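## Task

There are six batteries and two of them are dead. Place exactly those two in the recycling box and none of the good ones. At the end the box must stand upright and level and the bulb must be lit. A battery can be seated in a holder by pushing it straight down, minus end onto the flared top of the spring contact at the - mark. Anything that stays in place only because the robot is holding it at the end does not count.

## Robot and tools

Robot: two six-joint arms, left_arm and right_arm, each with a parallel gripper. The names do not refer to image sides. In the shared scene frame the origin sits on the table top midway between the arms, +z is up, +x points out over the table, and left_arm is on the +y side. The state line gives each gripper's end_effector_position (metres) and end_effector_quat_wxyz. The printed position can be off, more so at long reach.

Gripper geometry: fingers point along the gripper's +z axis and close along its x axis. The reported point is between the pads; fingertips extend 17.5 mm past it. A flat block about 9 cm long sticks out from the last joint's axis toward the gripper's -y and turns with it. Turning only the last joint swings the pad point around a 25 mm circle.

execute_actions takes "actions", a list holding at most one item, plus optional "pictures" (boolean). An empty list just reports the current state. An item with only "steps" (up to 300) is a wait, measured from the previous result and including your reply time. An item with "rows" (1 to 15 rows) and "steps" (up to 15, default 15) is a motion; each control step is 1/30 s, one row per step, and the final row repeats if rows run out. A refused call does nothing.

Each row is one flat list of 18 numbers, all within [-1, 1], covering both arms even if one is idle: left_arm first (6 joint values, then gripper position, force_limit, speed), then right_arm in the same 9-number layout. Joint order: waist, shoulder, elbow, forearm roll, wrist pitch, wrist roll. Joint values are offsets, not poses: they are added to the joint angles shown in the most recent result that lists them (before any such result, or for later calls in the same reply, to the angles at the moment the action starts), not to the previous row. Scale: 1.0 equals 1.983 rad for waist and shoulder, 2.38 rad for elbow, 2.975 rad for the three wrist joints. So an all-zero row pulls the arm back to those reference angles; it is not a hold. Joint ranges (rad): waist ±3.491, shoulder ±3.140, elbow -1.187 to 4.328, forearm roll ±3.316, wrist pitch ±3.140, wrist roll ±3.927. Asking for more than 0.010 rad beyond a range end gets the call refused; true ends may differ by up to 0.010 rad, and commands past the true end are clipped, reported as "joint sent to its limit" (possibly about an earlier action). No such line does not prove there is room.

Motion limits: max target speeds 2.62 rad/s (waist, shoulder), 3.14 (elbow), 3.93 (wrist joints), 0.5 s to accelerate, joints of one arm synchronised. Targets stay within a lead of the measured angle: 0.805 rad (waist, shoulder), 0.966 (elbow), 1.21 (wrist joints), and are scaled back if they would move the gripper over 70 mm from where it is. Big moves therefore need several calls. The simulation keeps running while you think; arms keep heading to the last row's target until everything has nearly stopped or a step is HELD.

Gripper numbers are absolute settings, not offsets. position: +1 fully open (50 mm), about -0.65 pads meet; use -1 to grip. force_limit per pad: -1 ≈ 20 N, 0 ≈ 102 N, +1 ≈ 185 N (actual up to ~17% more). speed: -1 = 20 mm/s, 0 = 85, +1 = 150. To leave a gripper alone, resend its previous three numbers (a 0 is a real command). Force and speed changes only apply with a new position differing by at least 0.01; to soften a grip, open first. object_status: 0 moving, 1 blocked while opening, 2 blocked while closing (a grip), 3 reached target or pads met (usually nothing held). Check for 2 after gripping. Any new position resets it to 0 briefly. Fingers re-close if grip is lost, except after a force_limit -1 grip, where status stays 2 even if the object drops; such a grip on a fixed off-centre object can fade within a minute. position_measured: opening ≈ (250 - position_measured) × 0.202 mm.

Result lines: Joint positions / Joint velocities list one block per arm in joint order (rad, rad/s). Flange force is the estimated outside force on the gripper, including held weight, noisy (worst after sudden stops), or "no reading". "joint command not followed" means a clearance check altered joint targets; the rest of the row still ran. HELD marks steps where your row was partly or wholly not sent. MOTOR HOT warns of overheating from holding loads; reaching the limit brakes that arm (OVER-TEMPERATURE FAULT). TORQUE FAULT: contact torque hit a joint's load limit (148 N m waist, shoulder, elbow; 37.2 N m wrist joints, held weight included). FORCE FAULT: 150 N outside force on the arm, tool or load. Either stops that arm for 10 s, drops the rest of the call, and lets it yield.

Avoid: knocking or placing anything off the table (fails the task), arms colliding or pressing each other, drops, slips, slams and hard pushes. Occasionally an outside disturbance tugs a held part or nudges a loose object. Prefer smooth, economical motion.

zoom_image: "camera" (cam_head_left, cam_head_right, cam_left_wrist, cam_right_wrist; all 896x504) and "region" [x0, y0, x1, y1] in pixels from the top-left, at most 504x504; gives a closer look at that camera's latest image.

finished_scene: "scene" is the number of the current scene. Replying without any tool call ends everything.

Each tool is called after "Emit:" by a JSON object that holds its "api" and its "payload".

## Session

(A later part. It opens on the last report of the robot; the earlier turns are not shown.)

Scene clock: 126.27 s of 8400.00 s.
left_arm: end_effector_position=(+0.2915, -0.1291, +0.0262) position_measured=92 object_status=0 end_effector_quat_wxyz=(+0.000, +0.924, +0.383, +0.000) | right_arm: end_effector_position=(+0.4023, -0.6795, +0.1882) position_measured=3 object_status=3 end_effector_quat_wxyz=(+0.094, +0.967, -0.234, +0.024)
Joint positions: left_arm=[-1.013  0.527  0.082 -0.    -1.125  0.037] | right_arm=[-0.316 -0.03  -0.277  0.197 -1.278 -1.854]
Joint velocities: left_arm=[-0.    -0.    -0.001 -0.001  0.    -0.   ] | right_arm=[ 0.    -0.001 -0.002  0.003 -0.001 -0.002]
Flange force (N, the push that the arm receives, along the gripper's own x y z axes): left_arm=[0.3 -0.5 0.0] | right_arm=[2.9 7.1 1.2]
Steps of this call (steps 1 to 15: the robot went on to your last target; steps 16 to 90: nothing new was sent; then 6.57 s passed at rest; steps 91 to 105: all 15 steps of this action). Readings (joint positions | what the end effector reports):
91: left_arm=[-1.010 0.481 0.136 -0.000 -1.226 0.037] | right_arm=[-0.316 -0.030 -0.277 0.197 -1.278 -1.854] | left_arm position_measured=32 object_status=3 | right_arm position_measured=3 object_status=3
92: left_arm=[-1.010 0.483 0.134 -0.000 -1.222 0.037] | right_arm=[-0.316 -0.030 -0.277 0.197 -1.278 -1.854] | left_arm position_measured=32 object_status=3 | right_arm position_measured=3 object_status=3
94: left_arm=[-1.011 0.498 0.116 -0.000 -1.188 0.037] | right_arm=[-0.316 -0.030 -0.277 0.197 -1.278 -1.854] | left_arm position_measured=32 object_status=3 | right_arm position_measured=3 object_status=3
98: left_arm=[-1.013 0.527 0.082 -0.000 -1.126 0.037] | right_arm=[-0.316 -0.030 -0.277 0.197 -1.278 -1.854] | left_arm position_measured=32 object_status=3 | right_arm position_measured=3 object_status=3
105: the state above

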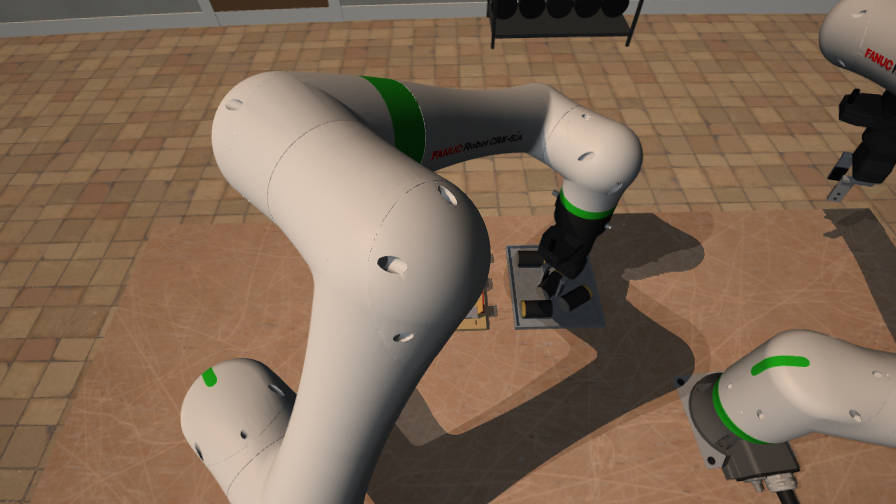

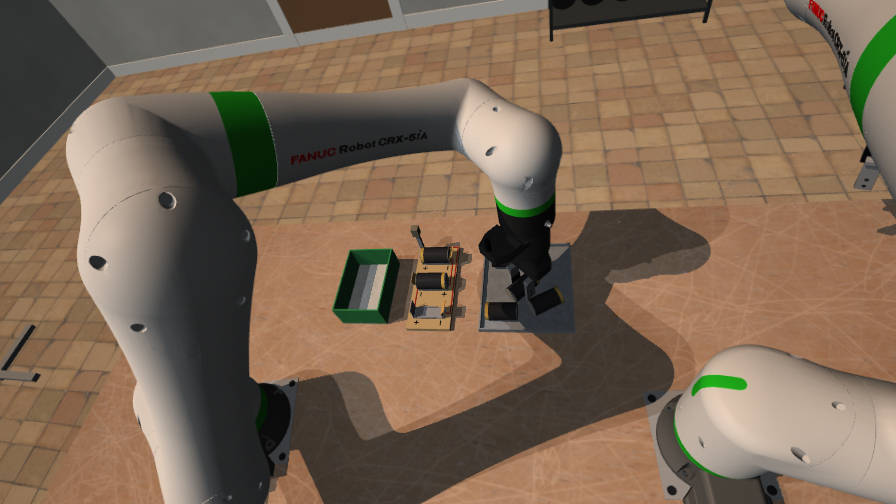

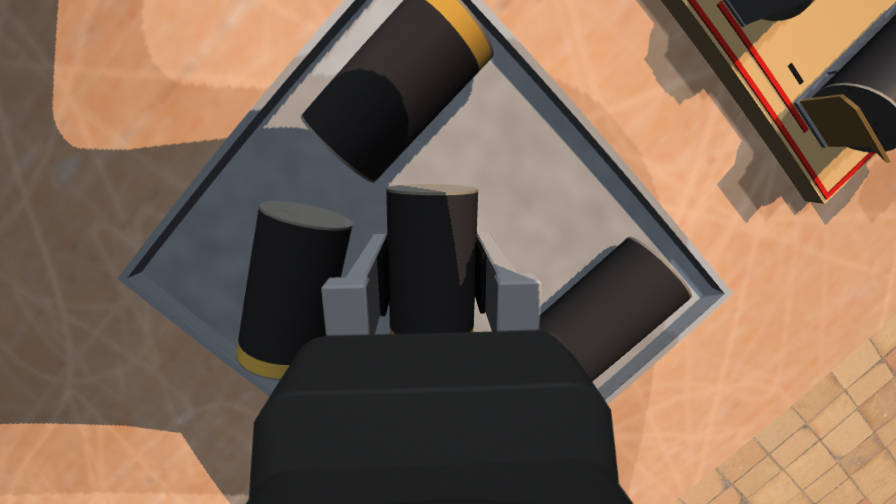

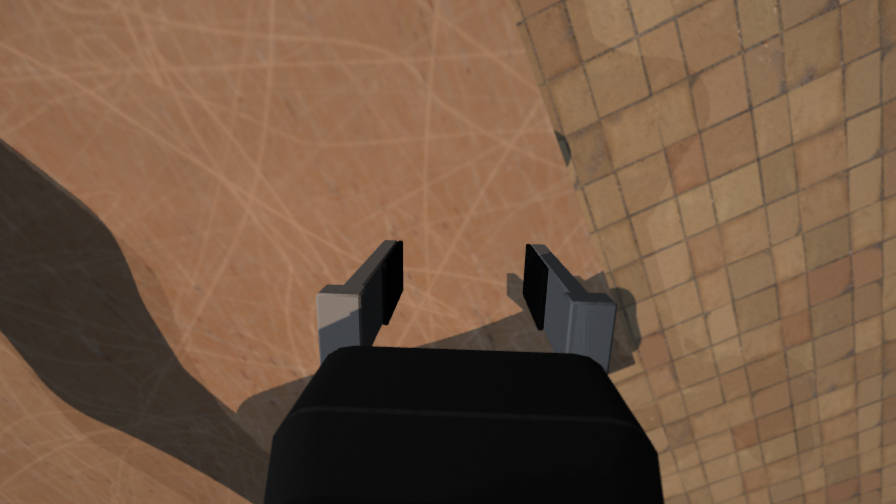

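Emit:
{"api": "execute_actions", "payload": {"actions": [{"rows":[[0,-0.0294,0.0308,0,-0.0443,0,-1,-0.3,0,0,0,0,0,0,0,1,0,0],[0,-0.0294,0.0308,0,-0.0443,0,-1,-0.3,0,0,0,0,0,0,0,1,0,0],[0,-0.0294,0.0308,0,-0.0443,0,-1,-0.3,0,0,0,0,0,0,0,1,0,0],[0,-0.0294,0.0308,0,-0.0443,0,-1,-0.3,0,0,0,0,0,0,0,1,0,0],[0,-0.0294,0.0308,0,-0.0443,0,-1,-0.3,0,0,0,0,0,0,0,1,0,0],[0,-0.0294,0.0308,0,-0.0443,0,-1,-0.3,0,0,0,0,0,0,0,1,0,0],[0,-0.0294,0.0308,0,-0.0443,0,-1,-0.3,0,0,0,0,0,0,0,1,0,0],[0,-0.0294,0.0308,0,-0.0443,0,-1,-0.3,0,0,0,0,0,0,0,1,0,0],[0.1368,-0.3061,-0.2501,0,-0.004,0.7002,-1,-0.3,0,0,0,0,0,0,0,1,0,0]],"steps":15}], "pictures": false}}

Emit:
{"api": "execute_actions", "payload": {"actions": [{"steps":36}]}}

Scene clock: 135.27 s of 8400.00 s.
left_arm: end_effector_position=(+0.2873, -0.1029, +0.0951) position_measured=92 object_status=2 end_effector_quat_wxyz=(+0.002, +0.884, +0.468, +0.001) | right_arm: end_effector_position=(+0.4023, -0.6795, +0.1882) position_measured=3 object_status=3 end_effector_quat_wxyz=(+0.094, +0.967, -0.234, +0.024)
Joint positions: left_arm=[-0.979  0.399  0.069 -0.    -1.237  0.191] | right_arm=[-0.316 -0.03  -0.277  0.197 -1.278 -1.854]
Joint velocities: left_arm=[ 0.337 -0.68  -0.836  0.001  0.169  1.51 ] | right_arm=[ 0.    -0.002  0.001 -0.001  0.001 -0.   ]
Flange force (N, the push that the arm receives, along the gripper's own x y z axes): left_arm=[-11.7 14.6 6.0] | right_arm=[3.5 1.8 -0.1]
Steps of this call (steps 1 to 15: the robot went on to your last target; steps 16 to 90: nothing new was sent; then 5.50 s passed at rest; steps 91 to 105: all 15 steps of this action). Readings (joint positions | what the end effector reports):
91: left_arm=[-1.013 0.527 0.082 -0.000 -1.125 0.037] | right_arm=[-0.316 -0.030 -0.277 0.197 -1.278 -1.854] | left_arm position_measured=92 object_status=2 | right_arm position_measured=3 object_status=3
92: left_arm=[-1.013 0.526 0.083 -0.000 -1.129 0.037] | right_arm=[-0.316 -0.030 -0.277 0.197 -1.278 -1.854] | left_arm position_measured=92 object_status=2 | right_arm position_measured=3 object_status=3
94: left_arm=[-1.013 0.511 0.102 -0.000 -1.163 0.037] | right_arm=[-0.316 -0.030 -0.277 0.197 -1.278 -1.854] | left_arm position_measured=92 object_status=2 | right_arm position_measured=3 object_status=3
98: left_arm=[-1.013 0.470 0.153 -0.000 -1.252 0.037] | right_arm=[-0.316 -0.030 -0.277 0.197 -1.278 -1.854] | left_arm position_measured=92 object_status=2 | right_arm position_measured=3 object_status=3
105: the state above

Scene clock: 136.47 s of 8400.00 s.
left_arm: end_effector_position=(+0.2363, +0.0542, +0.0851) position_measured=92 object_status=2 end_effector_quat_wxyz=(+0.000, +0.001, +1.000, +0.000) | right_arm: end_effector_position=(+0.4023, -0.6795, +0.1882) position_measured=3 object_status=3 end_effector_quat_wxyz=(+0.094, +0.967, -0.234, +0.024)
Joint positions: left_arm=[-0.741 -0.08  -0.514 -0.    -1.137  2.12 ] | right_arm=[-0.316 -0.03  -0.277  0.197 -1.278 -1.854]
Joint velocities: left_arm=[ 0.    -0.    -0.001 -0.001  0.     0.   ] | right_arm=[-0.001 -0.001 -0.     0.    -0.003  0.001]
Flange force (N, the push that the arm receives, along the gripper's own x y z axes): left_arm=[-0.1 0.2 0.0] | right_arm=[0.3 1.4 0.0]
Steps of this call (steps 1 to 36: the robot went on to your last target). Readings (joint positions | what the end effector reports):
1: left_arm=[-0.966 0.374 0.039 -0.000 -1.231 0.246] | right_arm=[-0.316 -0.030 -0.277 0.197 -1.278 -1.854] | left_arm position_measured=92 object_status=2 | right_arm position_measured=3 object_status=3
2: left_arm=[-0.953 0.347 0.005 -0.000 -1.225 0.311] | right_arm=[-0.316 -0.030 -0.277 0.197 -1.278 -1.854] | left_arm position_measured=92 object_status=2 | right_arm position_measured=3 object_status=3
4: left_arm=[-0.926 0.292 -0.061 -0.000 -1.214 0.456] | right_arm=[-0.316 -0.030 -0.277 0.197 -1.278 -1.854] | left_arm position_measured=92 object_status=2 | right_arm position_measured=3 object_status=3
8: left_arm=[-0.874 0.188 -0.187 -0.000 -1.193 0.793] | right_arm=[-0.316 -0.030 -0.277 0.197 -1.278 -1.854] | left_arm position_measured=92 object_status=2 | right_arm position_measured=3 object_status=3
36: the state above

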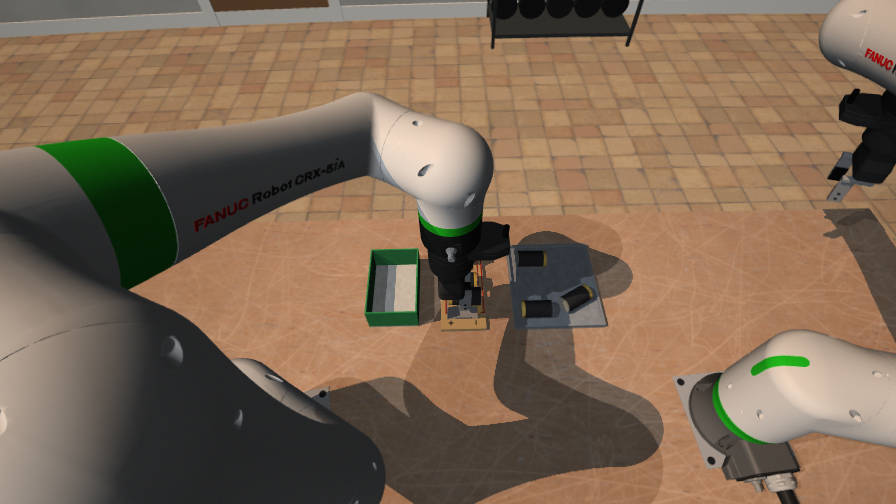

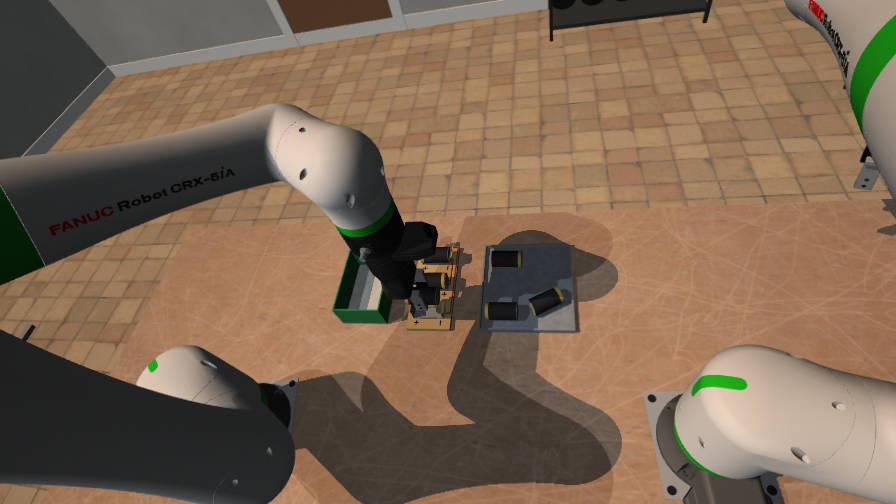

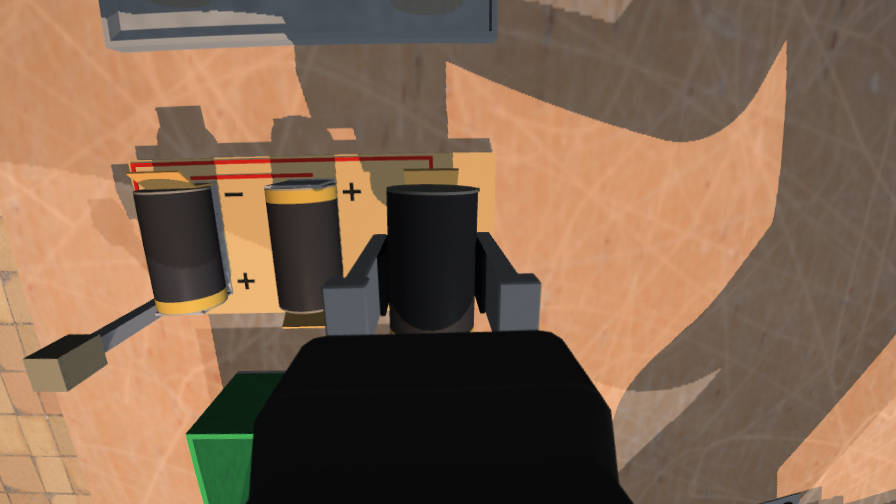

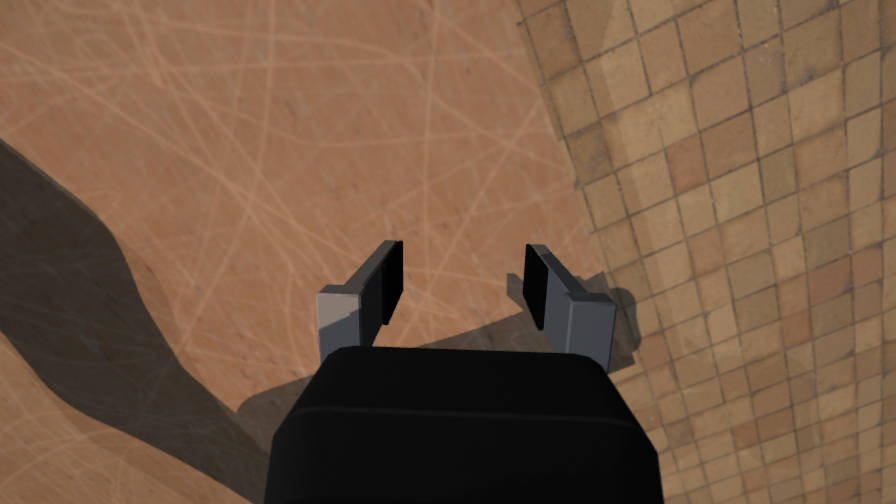

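Emit:
{"api": "execute_actions", "payload": {"actions": [{"rows":[[0,0.0029,-0.0027,0,0.0041,0,-1,-0.3,0,0,0,0,0,0,0,1,0,0],[0,0.0044,-0.004,0,0.0061,0,-1,-0.3,0,0,0,0,0,0,0,1,0,0],[0,0.0058,-0.0053,0,0.0082,0,-1,-0.3,0,0,0,0,0,0,0,1,0,0],[0,0.0073,-0.0067,0,0.0102,0,-1,-0.3,0,0,0,0,0,0,0,1,0,0],[0,0.0088,-0.008,0,0.0122,0,-1,-0.3,0,0,0,0,0,0,0,1,0,0],[0,0.0102,-0.0093,0,0.0143,0,-1,-0.3,0,0,0,0,0,0,0,1,0,0],[0,0.0117,-0.0107,0,0.0163,0,-1,-0.3,0,0,0,0,0,0,0,1,0,0],[0,0.0131,-0.012,0,0.0184,0,-1,-0.3,0,0,0,0,0,0,0,1,0,0],[0,0.0146,-0.0133,0,0.0204,0,-1,-0.3,0,0,0,0,0,0,0,1,0,0],[0,0.016,-0.0147,0,0.0225,0,-1,-0.3,0,0,0,0,0,0,0,1,0,0],[0,0.0175,-0.016,0,0.0245,0,-1,-0.3,0,0,0,0,0,0,0,1,0,0]],"steps":15}]}}

Scene clock: 143.47 s of 8400.00 s.
left_arm: end_effector_position=(+0.2363, +0.0542, +0.0581) position_measured=92 object_status=2 end_effector_quat_wxyz=(+0.000, +0.001, +1.000, +0.000) | right_arm: end_effector_position=(+0.4023, -0.6795, +0.1882) position_measured=3 object_status=3 end_effector_quat_wxyz=(+0.094, +0.967, -0.234, +0.024)
Joint positions: left_arm=[-0.741 -0.046 -0.552 -0.    -1.065  2.12 ] | right_arm=[-0.316 -0.03  -0.277  0.197 -1.278 -1.854]
Joint velocities: left_arm=[-0.     0.002 -0.001  0.001  0.006 -0.   ] | right_arm=[ 0.     0.001 -0.    -0.     0.001 -0.001]
Flange force (N, the push that the arm receives, along the gripper's own x y z axes): left_arm=[-2.3 -4.1 -1.5] | right_arm=[2.6 3.9 0.5]
Steps of this call (steps 1 to 15: the robot went on to your last target; steps 16 to 90: nothing new was sent; then 3.50 s passed at rest; steps 91 to 105: all 15 steps of this action). Readings (joint positions | what the end effector reports):
91: left_arm=[-0.741 -0.080 -0.514 -0.000 -1.137 2.120] | right_arm=[-0.316 -0.030 -0.277 0.197 -1.278 -1.854] | left_arm position_measured=92 object_status=2 | right_arm position_measured=3 object_status=3
92: left_arm=[-0.741 -0.079 -0.516 -0.000 -1.134 2.120] | right_arm=[-0.316 -0.030 -0.277 0.197 -1.278 -1.854] | left_arm position_measured=92 object_status=2 | right_arm position_measured=3 object_status=3
94: left_arm=[-0.741 -0.072 -0.523 -0.000 -1.120 2.120] | right_arm=[-0.316 -0.030 -0.277 0.197 -1.278 -1.854] | left_arm position_measured=92 object_status=2 | right_arm position_measured=3 object_status=3
98: left_arm=[-0.741 -0.060 -0.536 -0.000 -1.095 2.120] | right_arm=[-0.316 -0.030 -0.277 0.197 -1.278 -1.854] | left_arm position_measured=92 object_status=2 | right_arm position_measured=3 object_status=3
105: the state above

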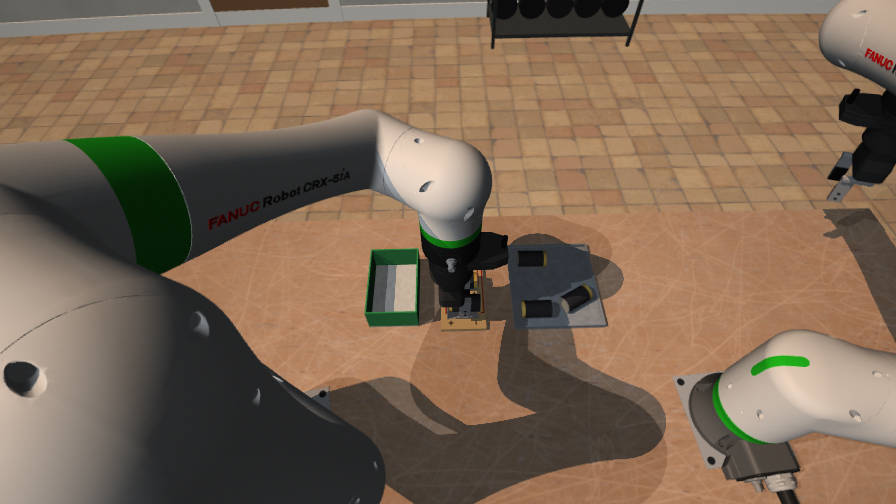

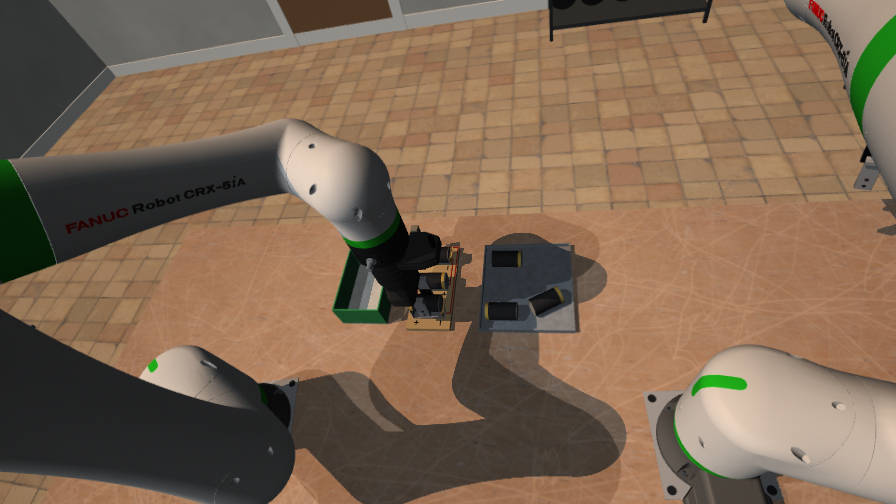

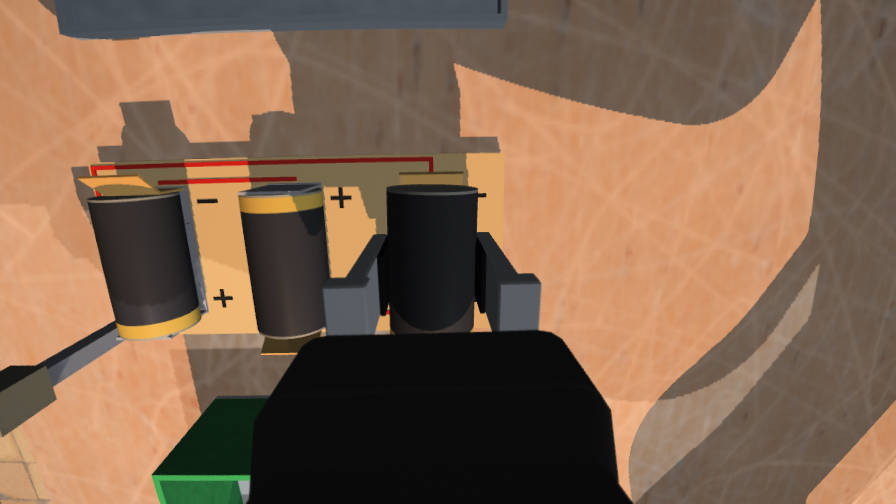

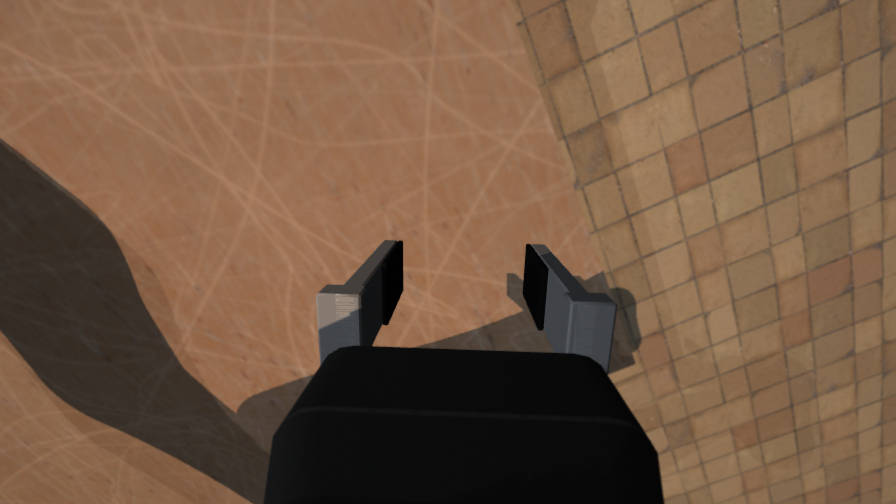

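Emit:
{"api": "execute_actions", "payload": {"actions": [{"rows":[[0,0.0014,-0.001,0,0.0017,0,-1,-0.3,0,0,0,0,0,0,0,1,0,0],[0,0.0028,-0.002,0,0.0035,0,-1,-0.3,0,0,0,0,0,0,0,1,0,0],[0,0.0042,-0.003,0,0.0052,0,-1,-0.3,0,0,0,0,0,0,0,1,0,0],[0,0.0056,-0.004,0,0.007,0,-1,-0.3,0,0,0,0,0,0,0,1,0,0],[0,0.007,-0.005,0,0.0087,0,-1,-0.3,0,0,0,0,0,0,0,1,0,0],[0,0.0084,-0.006,0,0.0105,0,-1,-0.3,0,0,0,0,0,0,0,1,0,0],[0,0.0098,-0.0071,0,0.0122,0,-1,-0.3,0,0,0,0,0,0,0,1,0,0],[0,0.0112,-0.0081,0,0.0139,0,-1,-0.3,0,0,0,0,0,0,0,1,0,0],[0,0.0126,-0.0091,0,0.0157,0,-1,-0.3,0,0,0,0,0,0,0,1,0,0],[0,0.014,-0.0101,0,0.0174,0,-1,-0.3,0,0,0,0,0,0,0,1,0,0],[0,0.0154,-0.0111,0,0.0192,0,-1,-0.3,0,0,0,0,0,0,0,1,0,0],[0,0.0168,-0.0121,0,0.0209,0,-1,-0.3,0,0,0,0,0,0,0,1,0,0]],"steps":15}], "pictures": false}}

Emit:
{"api": "execute_actions", "payload": {"actions": [{"steps":6}]}}

Scene clock: 150.10 s of 8400.00 s.
left_arm: end_effector_position=(+0.2363, +0.0542, +0.0357) position_measured=92 object_status=2 end_effector_quat_wxyz=(+0.000, +0.001, +1.000, +0.000) | right_arm: end_effector_position=(+0.4023, -0.6795, +0.1882) position_measured=3 object_status=3 end_effector_quat_wxyz=(+0.094, +0.967, -0.234, +0.024)
Joint positions: left_arm=[-0.741 -0.013 -0.58  -0.    -1.003  2.12 ] | right_arm=[-0.316 -0.03  -0.277  0.197 -1.278 -1.854]
Joint velocities: left_arm=[ 0.     0.006 -0.007  0.     0.014  0.001] | right_arm=[-0.     0.     0.    -0.     0.001 -0.001]
Flange force (N, the push that the arm receives, along the gripper's own x y z axes): left_arm=[-1.7 -2.9 1.1] | right_arm=[2.5 2.2 -1.0]
Steps of this call (steps 1 to 15: the robot went on to your last target; steps 16 to 90: nothing new was sent; then 3.13 s passed at rest; steps 91 to 105: all 15 steps of this action). Readings (joint positions | what the end effector reports):
91: left_arm=[-0.741 -0.045 -0.552 -0.000 -1.064 2.120] | right_arm=[-0.316 -0.030 -0.277 0.197 -1.278 -1.854] | left_arm position_measured=92 object_status=2 | right_arm position_measured=3 object_status=3
92: left_arm=[-0.741 -0.044 -0.553 -0.000 -1.062 2.120] | right_arm=[-0.316 -0.030 -0.277 0.197 -1.278 -1.854] | left_arm position_measured=92 object_status=2 | right_arm position_measured=3 object_status=3
94: left_arm=[-0.741 -0.040 -0.557 -0.000 -1.054 2.120] | right_arm=[-0.316 -0.030 -0.277 0.197 -1.278 -1.854] | left_arm position_measured=92 object_status=2 | right_arm position_measured=3 object_status=3
98: left_arm=[-0.741 -0.029 -0.566 -0.000 -1.033 2.120] | right_arm=[-0.316 -0.030 -0.277 0.197 -1.278 -1.854] | left_arm position_measured=92 object_status=2 | right_arm position_measured=3 object_status=3
105: the state above

Scene clock: 150.30 s of 8400.00 s.
left_arm: end_effector_position=(+0.2363, +0.0542, +0.0356) position_measured=92 object_status=2 end_effector_quat_wxyz=(+0.000, +0.001, +1.000, +0.000) | right_arm: end_effector_position=(+0.4023, -0.6795, +0.1882) position_measured=3 object_status=3 end_effector_quat_wxyz=(+0.094, +0.967, -0.234, +0.024)
Joint positions: left_arm=[-0.741 -0.012 -0.58  -0.    -1.002  2.12 ] | right_arm=[-0.316 -0.03  -0.277  0.197 -1.278 -1.854]
Joint velocities: left_arm=[-0.     0.    -0.001 -0.     0.001 -0.   ] | right_arm=[-0.001  0.     0.    -0.     0.001  0.001]
Flange force (N, the push that the arm receives, along the gripper's own x y z axes): left_arm=[-0.5 0.4 -2.2] | right_arm=[-0.4 5.1 1.5]
Steps of this call (steps 1 to 6: the robot went on to your last target). Readings (joint positions | what the end effector reports):
1: left_arm=[-0.741 -0.012 -0.580 -0.000 -1.003 2.120] | right_arm=[-0.316 -0.030 -0.277 0.197 -1.278 -1.854] | left_arm position_measured=92 object_status=2 | right_arm position_measured=3 object_status=3
2: left_arm=[-0.741 -0.012 -0.580 -0.000 -1.002 2.120] | right_arm=[-0.316 -0.030 -0.277 0.197 -1.278 -1.854] | left_arm position_measured=92 object_status=2 | right_arm position_measured=3 object_status=3
4: left_arm=[-0.741 -0.012 -0.580 -0.000 -1.002 2.120] | right_arm=[-0.316 -0.030 -0.277 0.197 -1.278 -1.854] | left_arm position_measured=92 object_status=2 | right_arm position_measured=3 object_status=3
6: the state above

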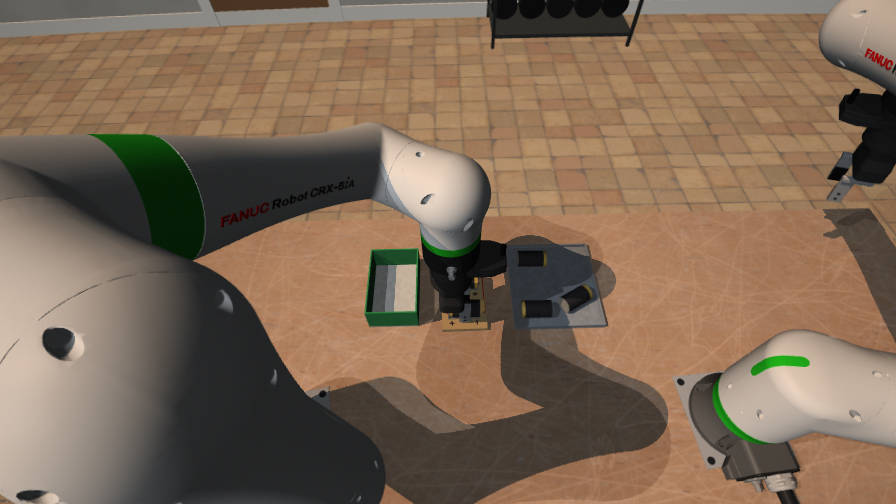

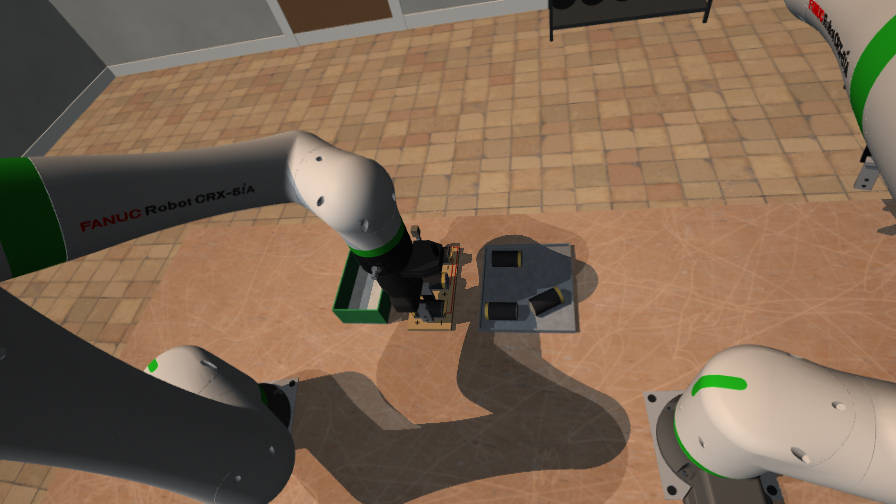

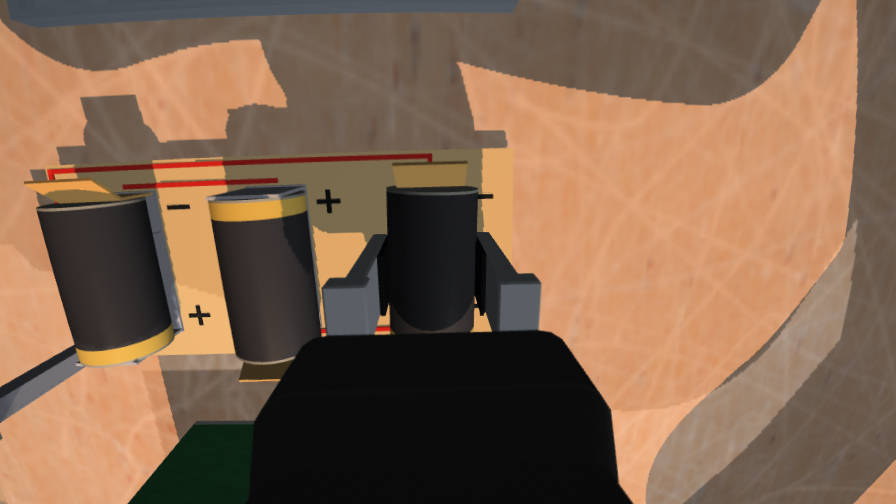

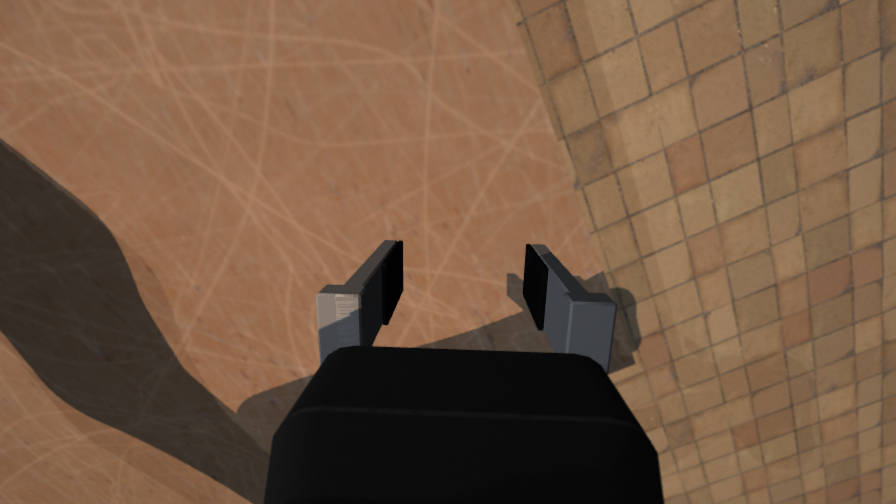

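Emit:
{"api": "execute_actions", "payload": {"actions": [{"rows":[[0,0.0008,-0.0005,0,0.0009,0,-1,-0.3,0,0,0,0,0,0,0,1,0,0]],"steps":8}], "pictures": false}}

Scene clock: 152.57 s of 8400.00 s.
left_arm: end_effector_position=(+0.2363, +0.0542, +0.0346) position_measured=92 object_status=2 end_effector_quat_wxyz=(+0.000, +0.001, +1.000, +0.000) | right_arm: end_effector_position=(+0.4023, -0.6795, +0.1882) position_measured=3 object_status=3 end_effector_quat_wxyz=(+0.094, +0.967, -0.234, +0.024)
Joint positions: left_arm=[-0.741 -0.011 -0.582 -0.    -1.     2.12 ] | right_arm=[-0.316 -0.03  -0.277  0.197 -1.278 -1.854]
Joint velocities: left_arm=[ 0.     0.    -0.001 -0.001  0.    -0.   ] | right_arm=[ 0.     0.     0.     0.    -0.     0.002]
Flange force (N, the push that the arm receives, along the gripper's own x y z axes): left_arm=[-0.5 -0.4 -2.9] | right_arm=[6.7 2.2 -0.2]
Steps of this call (steps 1 to 15: the robot went on to your last target; steps 16 to 60: nothing new was sent; steps 61 to 68: all 8 steps of this action). Readings (joint positions | what the end effector reports):
61: left_arm=[-0.741 -0.012 -0.580 -0.000 -1.002 2.120] | right_arm=[-0.316 -0.030 -0.277 0.197 -1.278 -1.854] | left_arm position_measured=92 object_status=2 | right_arm position_measured=3 object_status=3
62: left_arm=[-0.741 -0.012 -0.581 -0.000 -1.001 2.120] | right_arm=[-0.316 -0.030 -0.277 0.197 -1.278 -1.854] | left_arm position_measured=92 object_status=2 | right_arm position_measured=3 object_status=3
64: left_arm=[-0.741 -0.011 -0.581 -0.000 -1.000 2.120] | right_arm=[-0.316 -0.030 -0.277 0.197 -1.278 -1.854] | left_arm position_measured=92 object_status=2 | right_arm position_measured=3 object_status=3
68: the state above

Emit:
{"api": "execute_actions", "payload": {"actions": [{"rows":[[0,0.0006,-0.0004,0,0.0007,0,-1,-0.3,0,0,0,0,0,0,0,1,0,0]],"steps":8}], "pictures": false}}

Scene clock: 154.57 s of 8400.00 s.
left_arm: end_effector_position=(+0.2363, +0.0542, +0.0339) position_measured=92 object_status=2 end_effector_quat_wxyz=(+0.000, +0.001, +1.000, +0.000) | right_arm: end_effector_position=(+0.4023, -0.6795, +0.1882) position_measured=3 object_status=3 end_effector_quat_wxyz=(+0.094, +0.967, -0.234, +0.024)
Joint positions: left_arm=[-0.741 -0.01  -0.582 -0.    -0.998  2.12 ] | right_arm=[-0.316 -0.03  -0.277  0.197 -1.278 -1.854]
Joint velocities: left_arm=[-0.     0.     0.    -0.     0.001 -0.   ] | right_arm=[ 0.     0.001  0.    -0.002 -0.001 -0.   ]
Flange force (N, the push that the arm receives, along the gripper's own x y z axes): left_arm=[1.2 2.9 -17.2] | right_arm=[1.9 2.5 1.3]
Steps of this call (steps 1 to 15: the robot went on to your last target; steps 16 to 52: nothing new was sent; steps 53 to 60: all 8 steps of this action). Readings (joint positions | what the end effector reports):
53: left_arm=[-0.741 -0.011 -0.582 -0.000 -1.000 2.120] | right_arm=[-0.316 -0.030 -0.277 0.197 -1.278 -1.854] | left_arm position_measured=92 object_status=2 | right_arm position_measured=3 object_status=3
54: left_arm=[-0.741 -0.010 -0.582 -0.000 -0.999 2.120] | right_arm=[-0.316 -0.030 -0.277 0.197 -1.278 -1.854] | left_arm position_measured=92 object_status=2 | right_arm position_measured=3 object_status=3
56: left_arm=[-0.741 -0.010 -0.582 -0.000 -0.998 2.120] | right_arm=[-0.316 -0.030 -0.277 0.197 -1.278 -1.854] | left_arm position_measured=92 object_status=2 | right_arm position_measured=3 object_status=3
60: the state above

Emit:
{"api": "execute_actions", "payload": {"actions": [{"rows":[[0,0,0,0,0,0,1,-0.3,0.5,0,0,0,0,0,0,1,0,0],[0,0,0,0,0,0,1,-0.3,0.5,0,0,0,0,0,0,1,0,0],[0,0,0,0,0,0,1,-0.3,0.5,0,0,0,0,0,0,1,0,0],[0,0,0,0,0,0,1,-0.3,0.5,0,0,0,0,0,0,1,0,0],[0,-0.0355,0.029,0,-0.0468,0,1,-0.3,0.5,0,0,0,0,0,0,1,0,0],[0,-0.0355,0.029,0,-0.0468,0,1,-0.3,0.5,0,0,0,0,0,0,1,0,0],[0,-0.0355,0.029,0,-0.0468,0,1,-0.3,0.5,0,0,0,0,0,0,1,0,0],[0,-0.0355,0.029,0,-0.0468,0,1,-0.3,0.5,0,0,0,0,0,0,1,0,0],[0,-0.0355,0.029,0,-0.0468,0,1,-0.3,0.5,0,0,0,0,0,0,1,0,0],[0,-0.0355,0.029,0,-0.0468,0,1,-0.3,0.5,0,0,0,0,0,0,1,0,0],[0,-0.0355,0.029,0,-0.0468,0,1,-0.3,0.5,0,0,0,0,0,0,1,0,0],[0.0414,0.0239,0.0718,0,-0.0415,-0.0275,1,-0.3,0.5,0,0,0,0,0,0,1,0,0]],"steps":15}], "pictures": false}}

Emit:
{"api": "execute_actions", "payload": {"actions": [{"steps":12}]}}

Scene clock: 168.30 s of 8400.00 s.
left_arm: end_effector_position=(+0.2549, +0.0501, +0.0928) position_measured=3 object_status=3 end_effector_quat_wxyz=(+0.009, +0.001, +1.000, -0.005) | right_arm: end_effector_position=(+0.4023, -0.6795, +0.1882) position_measured=3 object_status=3 end_effector_quat_wxyz=(+0.094, +0.967, -0.234, +0.024)
Joint positions: left_arm=[-0.725 -0.066 -0.481 -0.    -1.134  2.104] | right_arm=[-0.316 -0.03  -0.277  0.197 -1.278 -1.854]
Joint velocities: left_arm=[ 0.331  0.369  0.535 -0.002  0.076 -0.327] | right_arm=[ 0.    -0.002 -0.     0.     0.003 -0.001]
Flange force (N, the push that the arm receives, along the gripper's own x y z axes): left_arm=[26.5 4.8 -16.1] | right_arm=[6.8 4.1 -0.1]
Steps of this call (steps 1 to 15: the robot went on to your last target; steps 16 to 90: nothing new was sent; then 10.23 s passed at rest; steps 91 to 105: all 15 steps of this action). Readings (joint positions | what the end effector reports):
91: left_arm=[-0.741 -0.010 -0.582 -0.000 -0.998 2.120] | right_arm=[-0.316 -0.030 -0.277 0.197 -1.278 -1.854] | left_arm position_measured=84 object_status=0 | right_arm position_measured=3 object_status=3
92: left_arm=[-0.741 -0.009 -0.583 -0.000 -0.997 2.120] | right_arm=[-0.316 -0.030 -0.277 0.197 -1.278 -1.854] | left_arm position_measured=65 object_status=0 | right_arm position_measured=3 object_status=3
94: left_arm=[-0.741 -0.009 -0.583 -0.000 -0.997 2.120] | right_arm=[-0.316 -0.030 -0.277 0.197 -1.278 -1.854] | left_arm position_measured=26 object_status=0 | right_arm position_measured=3 object_status=3
98: left_arm=[-0.741 -0.028 -0.564 -0.000 -1.035 2.120] | right_arm=[-0.316 -0.030 -0.277 0.197 -1.278 -1.854] | left_arm position_measured=3 object_status=0 | right_arm position_measured=3 object_status=3
105: the state above

Scene clock: 168.70 s of 8400.00 s.
left_arm: end_effector_position=(+0.3004, +0.0541, +0.0799) position_measured=3 object_status=3 end_effector_quat_wxyz=(+0.000, +0.000, +1.000, +0.000) | right_arm: end_effector_position=(+0.4023, -0.6795, +0.1882) position_measured=3 object_status=3 end_effector_quat_wxyz=(+0.094, +0.967, -0.234, +0.024)
Joint positions: left_arm=[-0.659  0.038 -0.412 -0.    -1.121  2.038] | right_arm=[-0.316 -0.03  -0.277  0.197 -1.278 -1.854]
Joint velocities: left_arm=[ 0.001  0.001  0.     0.     0.001 -0.   ] | right_arm=[-0.    -0.    -0.     0.     0.001 -0.   ]
Flange force (N, the push that the arm receives, along the gripper's own x y z axes): left_arm=[-1.1 -2.2 -1.0] | right_arm=[2.2 2.2 0.2]
Steps of this call (steps 1 to 12: the robot went on to your last target). Readings (joint positions | what the end effector reports):
1: left_arm=[-0.712 -0.050 -0.462 -0.000 -1.131 2.091] | right_arm=[-0.316 -0.030 -0.277 0.197 -1.278 -1.854] | left_arm position_measured=3 object_status=3 | right_arm position_measured=3 object_status=3
2: left_arm=[-0.696 -0.029 -0.445 -0.000 -1.128 2.075] | right_arm=[-0.316 -0.030 -0.277 0.197 -1.278 -1.854] | left_arm position_measured=3 object_status=3 | right_arm position_measured=3 object_status=3
4: left_arm=[-0.672 0.014 -0.422 -0.000 -1.123 2.051] | right_arm=[-0.316 -0.030 -0.277 0.197 -1.278 -1.854] | left_arm position_measured=3 object_status=3 | right_arm position_measured=3 object_status=3
8: left_arm=[-0.660 0.038 -0.412 -0.000 -1.121 2.039] | right_arm=[-0.316 -0.030 -0.277 0.197 -1.278 -1.854] | left_arm position_measured=3 object_status=3 | right_arm position_measured=3 object_status=3
12: the state above

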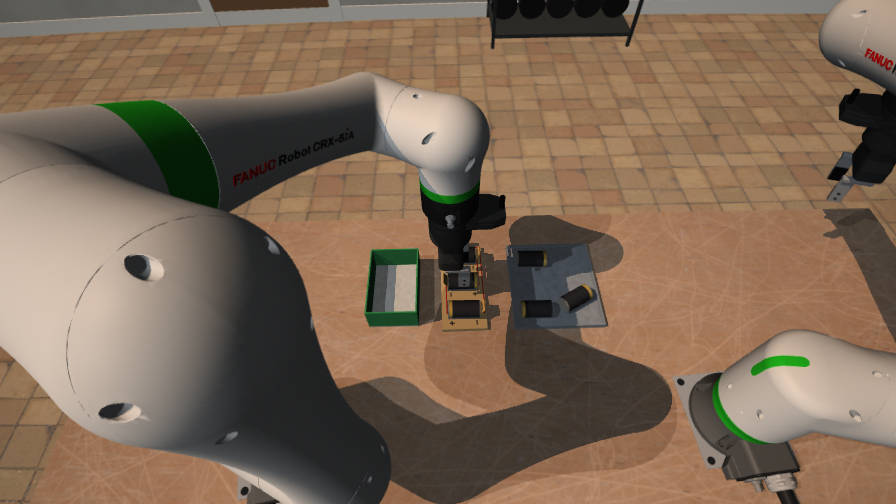

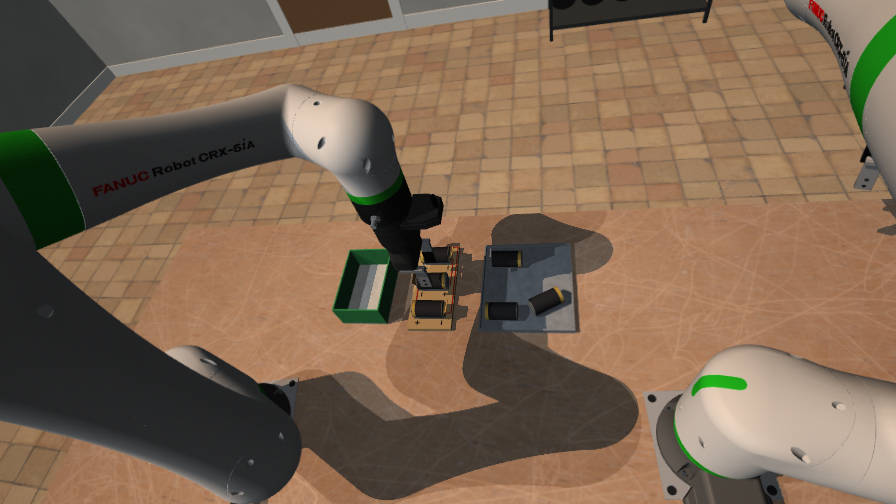

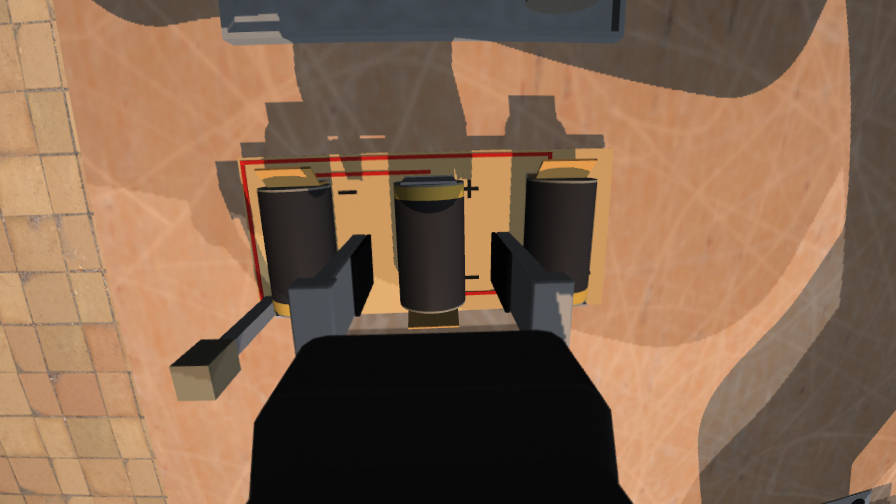

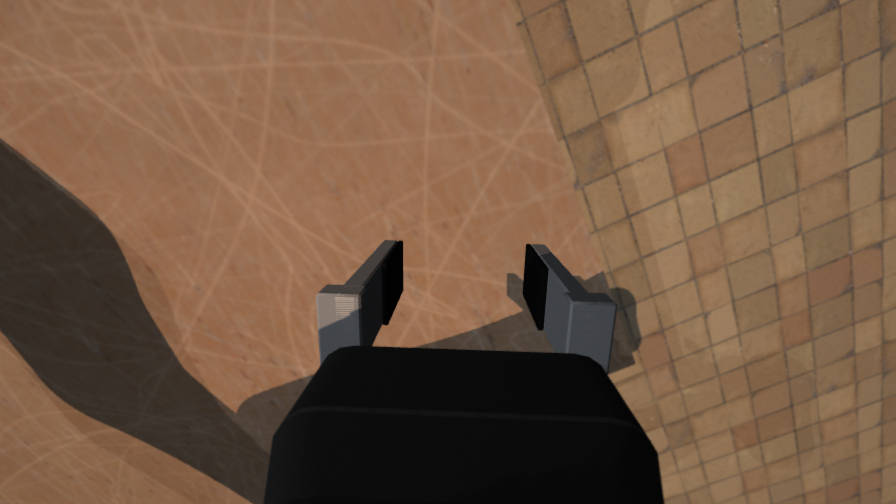

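Emit:
{"api": "execute_actions", "payload": {"actions": [{"rows":[[0,0.0312,-0.0247,0,0.0405,0.008,1,-0.3,0.5,0,0,0,0,0,0,1,0,0],[0,0.0312,-0.0247,0,0.0405,0.008,1,-0.3,0.5,0,0,0,0,0,0,1,0,0],[0,0.0312,-0.0247,0,0.0405,0.008,1,-0.3,0.5,0,0,0,0,0,0,1,0,0],[0,0.0312,-0.0247,0,0.0405,0.008,1,-0.3,0.5,0,0,0,0,0,0,1,0,0],[0,0.0312,-0.0247,0,0.0405,0.008,1,-0.3,0.5,0,0,0,0,0,0,1,0,0],[0,0.0312,-0.0247,0,0.0405,0.008,1,-0.3,0.5,0,0,0,0,0,0,1,0,0],[0,0.0312,-0.0247,0,0.0405,0.008,-1,-0.3,0,0,0,0,0,0,0,1,0,0]],"steps":15}]}}

Scene clock: 184.20 s of 8400.00 s.
left_arm: end_effector_position=(+0.3010, +0.0541, +0.0329) position_measured=91 object_status=0 end_effector_quat_wxyz=(+0.000, -0.011, +1.000, +0.000) | right_arm: end_effector_position=(+0.4023, -0.6795, +0.1882) position_measured=3 object_status=3 end_effector_quat_wxyz=(+0.094, +0.967, -0.234, +0.024)
Joint positions: left_arm=[-0.659  0.1   -0.47  -0.    -1.001  2.062] | right_arm=[-0.316 -0.03  -0.277  0.197 -1.278 -1.854]
Joint velocities: left_arm=[ 0.     0.001 -0.    -0.     0.    -0.001] | right_arm=[ 0.    -0.001  0.     0.     0.002  0.   ]
Flange force (N, the push that the arm receives, along the gripper's own x y z axes): left_arm=[-2.0 -0.9 -3.4] | right_arm=[7.5 0.5 0.2]
Steps of this call (steps 1 to 30: the robot went on to your last target; steps 31 to 90: nothing new was sent; then 12.00 s passed at rest; steps 91 to 105: all 15 steps of this action). Readings (joint positions | what the end effector reports):
91: left_arm=[-0.659 0.038 -0.412 -0.000 -1.121 2.038] | right_arm=[-0.316 -0.030 -0.277 0.197 -1.278 -1.854] | left_arm position_measured=3 object_status=3 | right_arm position_measured=3 object_status=3
92: left_arm=[-0.659 0.040 -0.413 -0.000 -1.117 2.039] | right_arm=[-0.316 -0.030 -0.277 0.197 -1.278 -1.854] | left_arm position_measured=3 object_status=3 | right_arm position_measured=3 object_status=3
94: left_arm=[-0.659 0.057 -0.429 -0.000 -1.083 2.046] | right_arm=[-0.316 -0.030 -0.277 0.197 -1.278 -1.854] | left_arm position_measured=3 object_status=3 | right_arm position_measured=3 object_status=3
98: left_arm=[-0.659 0.099 -0.469 -0.000 -1.003 2.062] | right_arm=[-0.316 -0.030 -0.277 0.197 -1.278 -1.854] | left_arm position_measured=22 object_status=0 | right_arm position_measured=3 object_status=3
105: the state above

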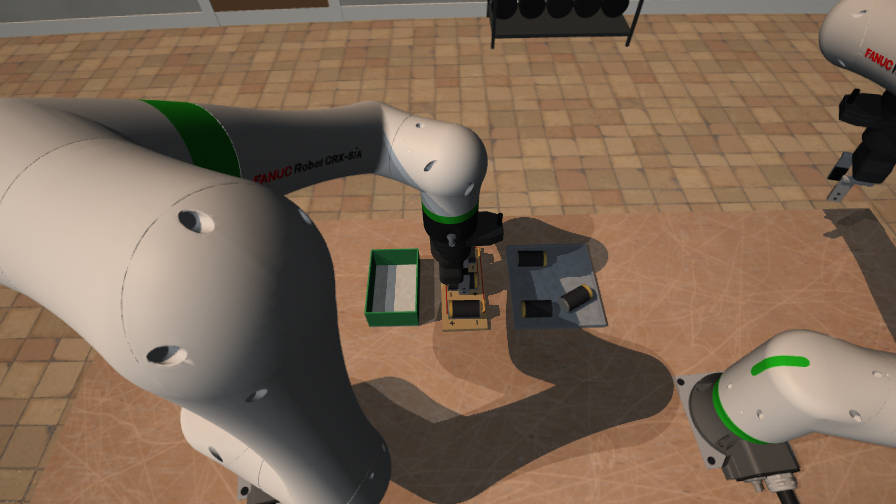

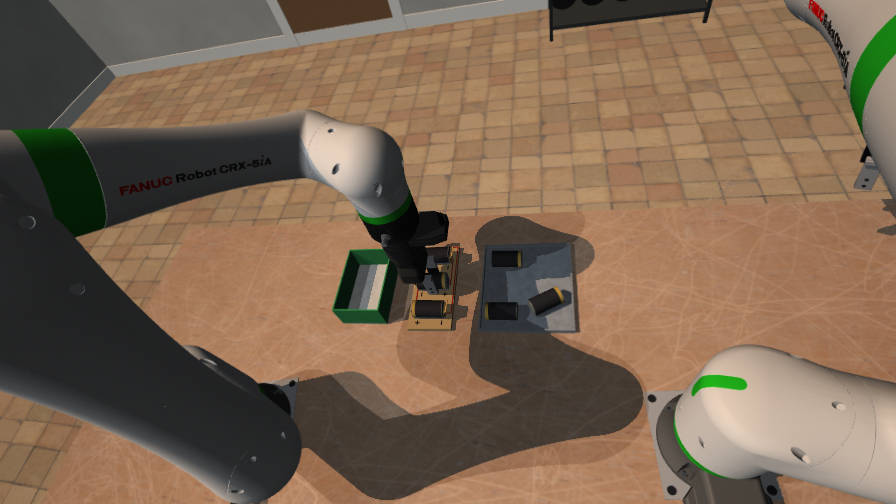

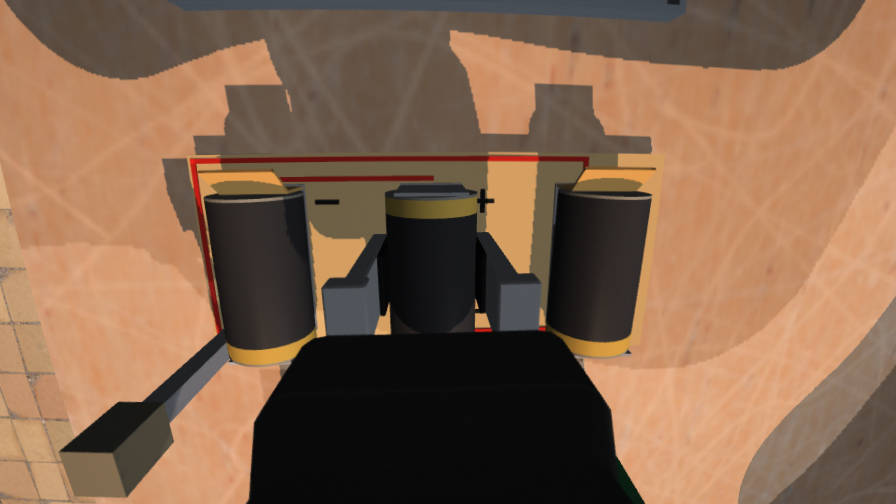

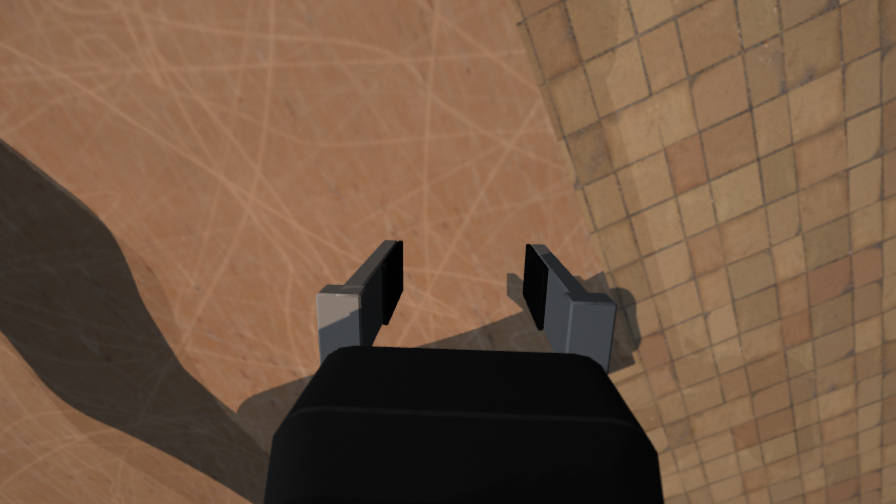

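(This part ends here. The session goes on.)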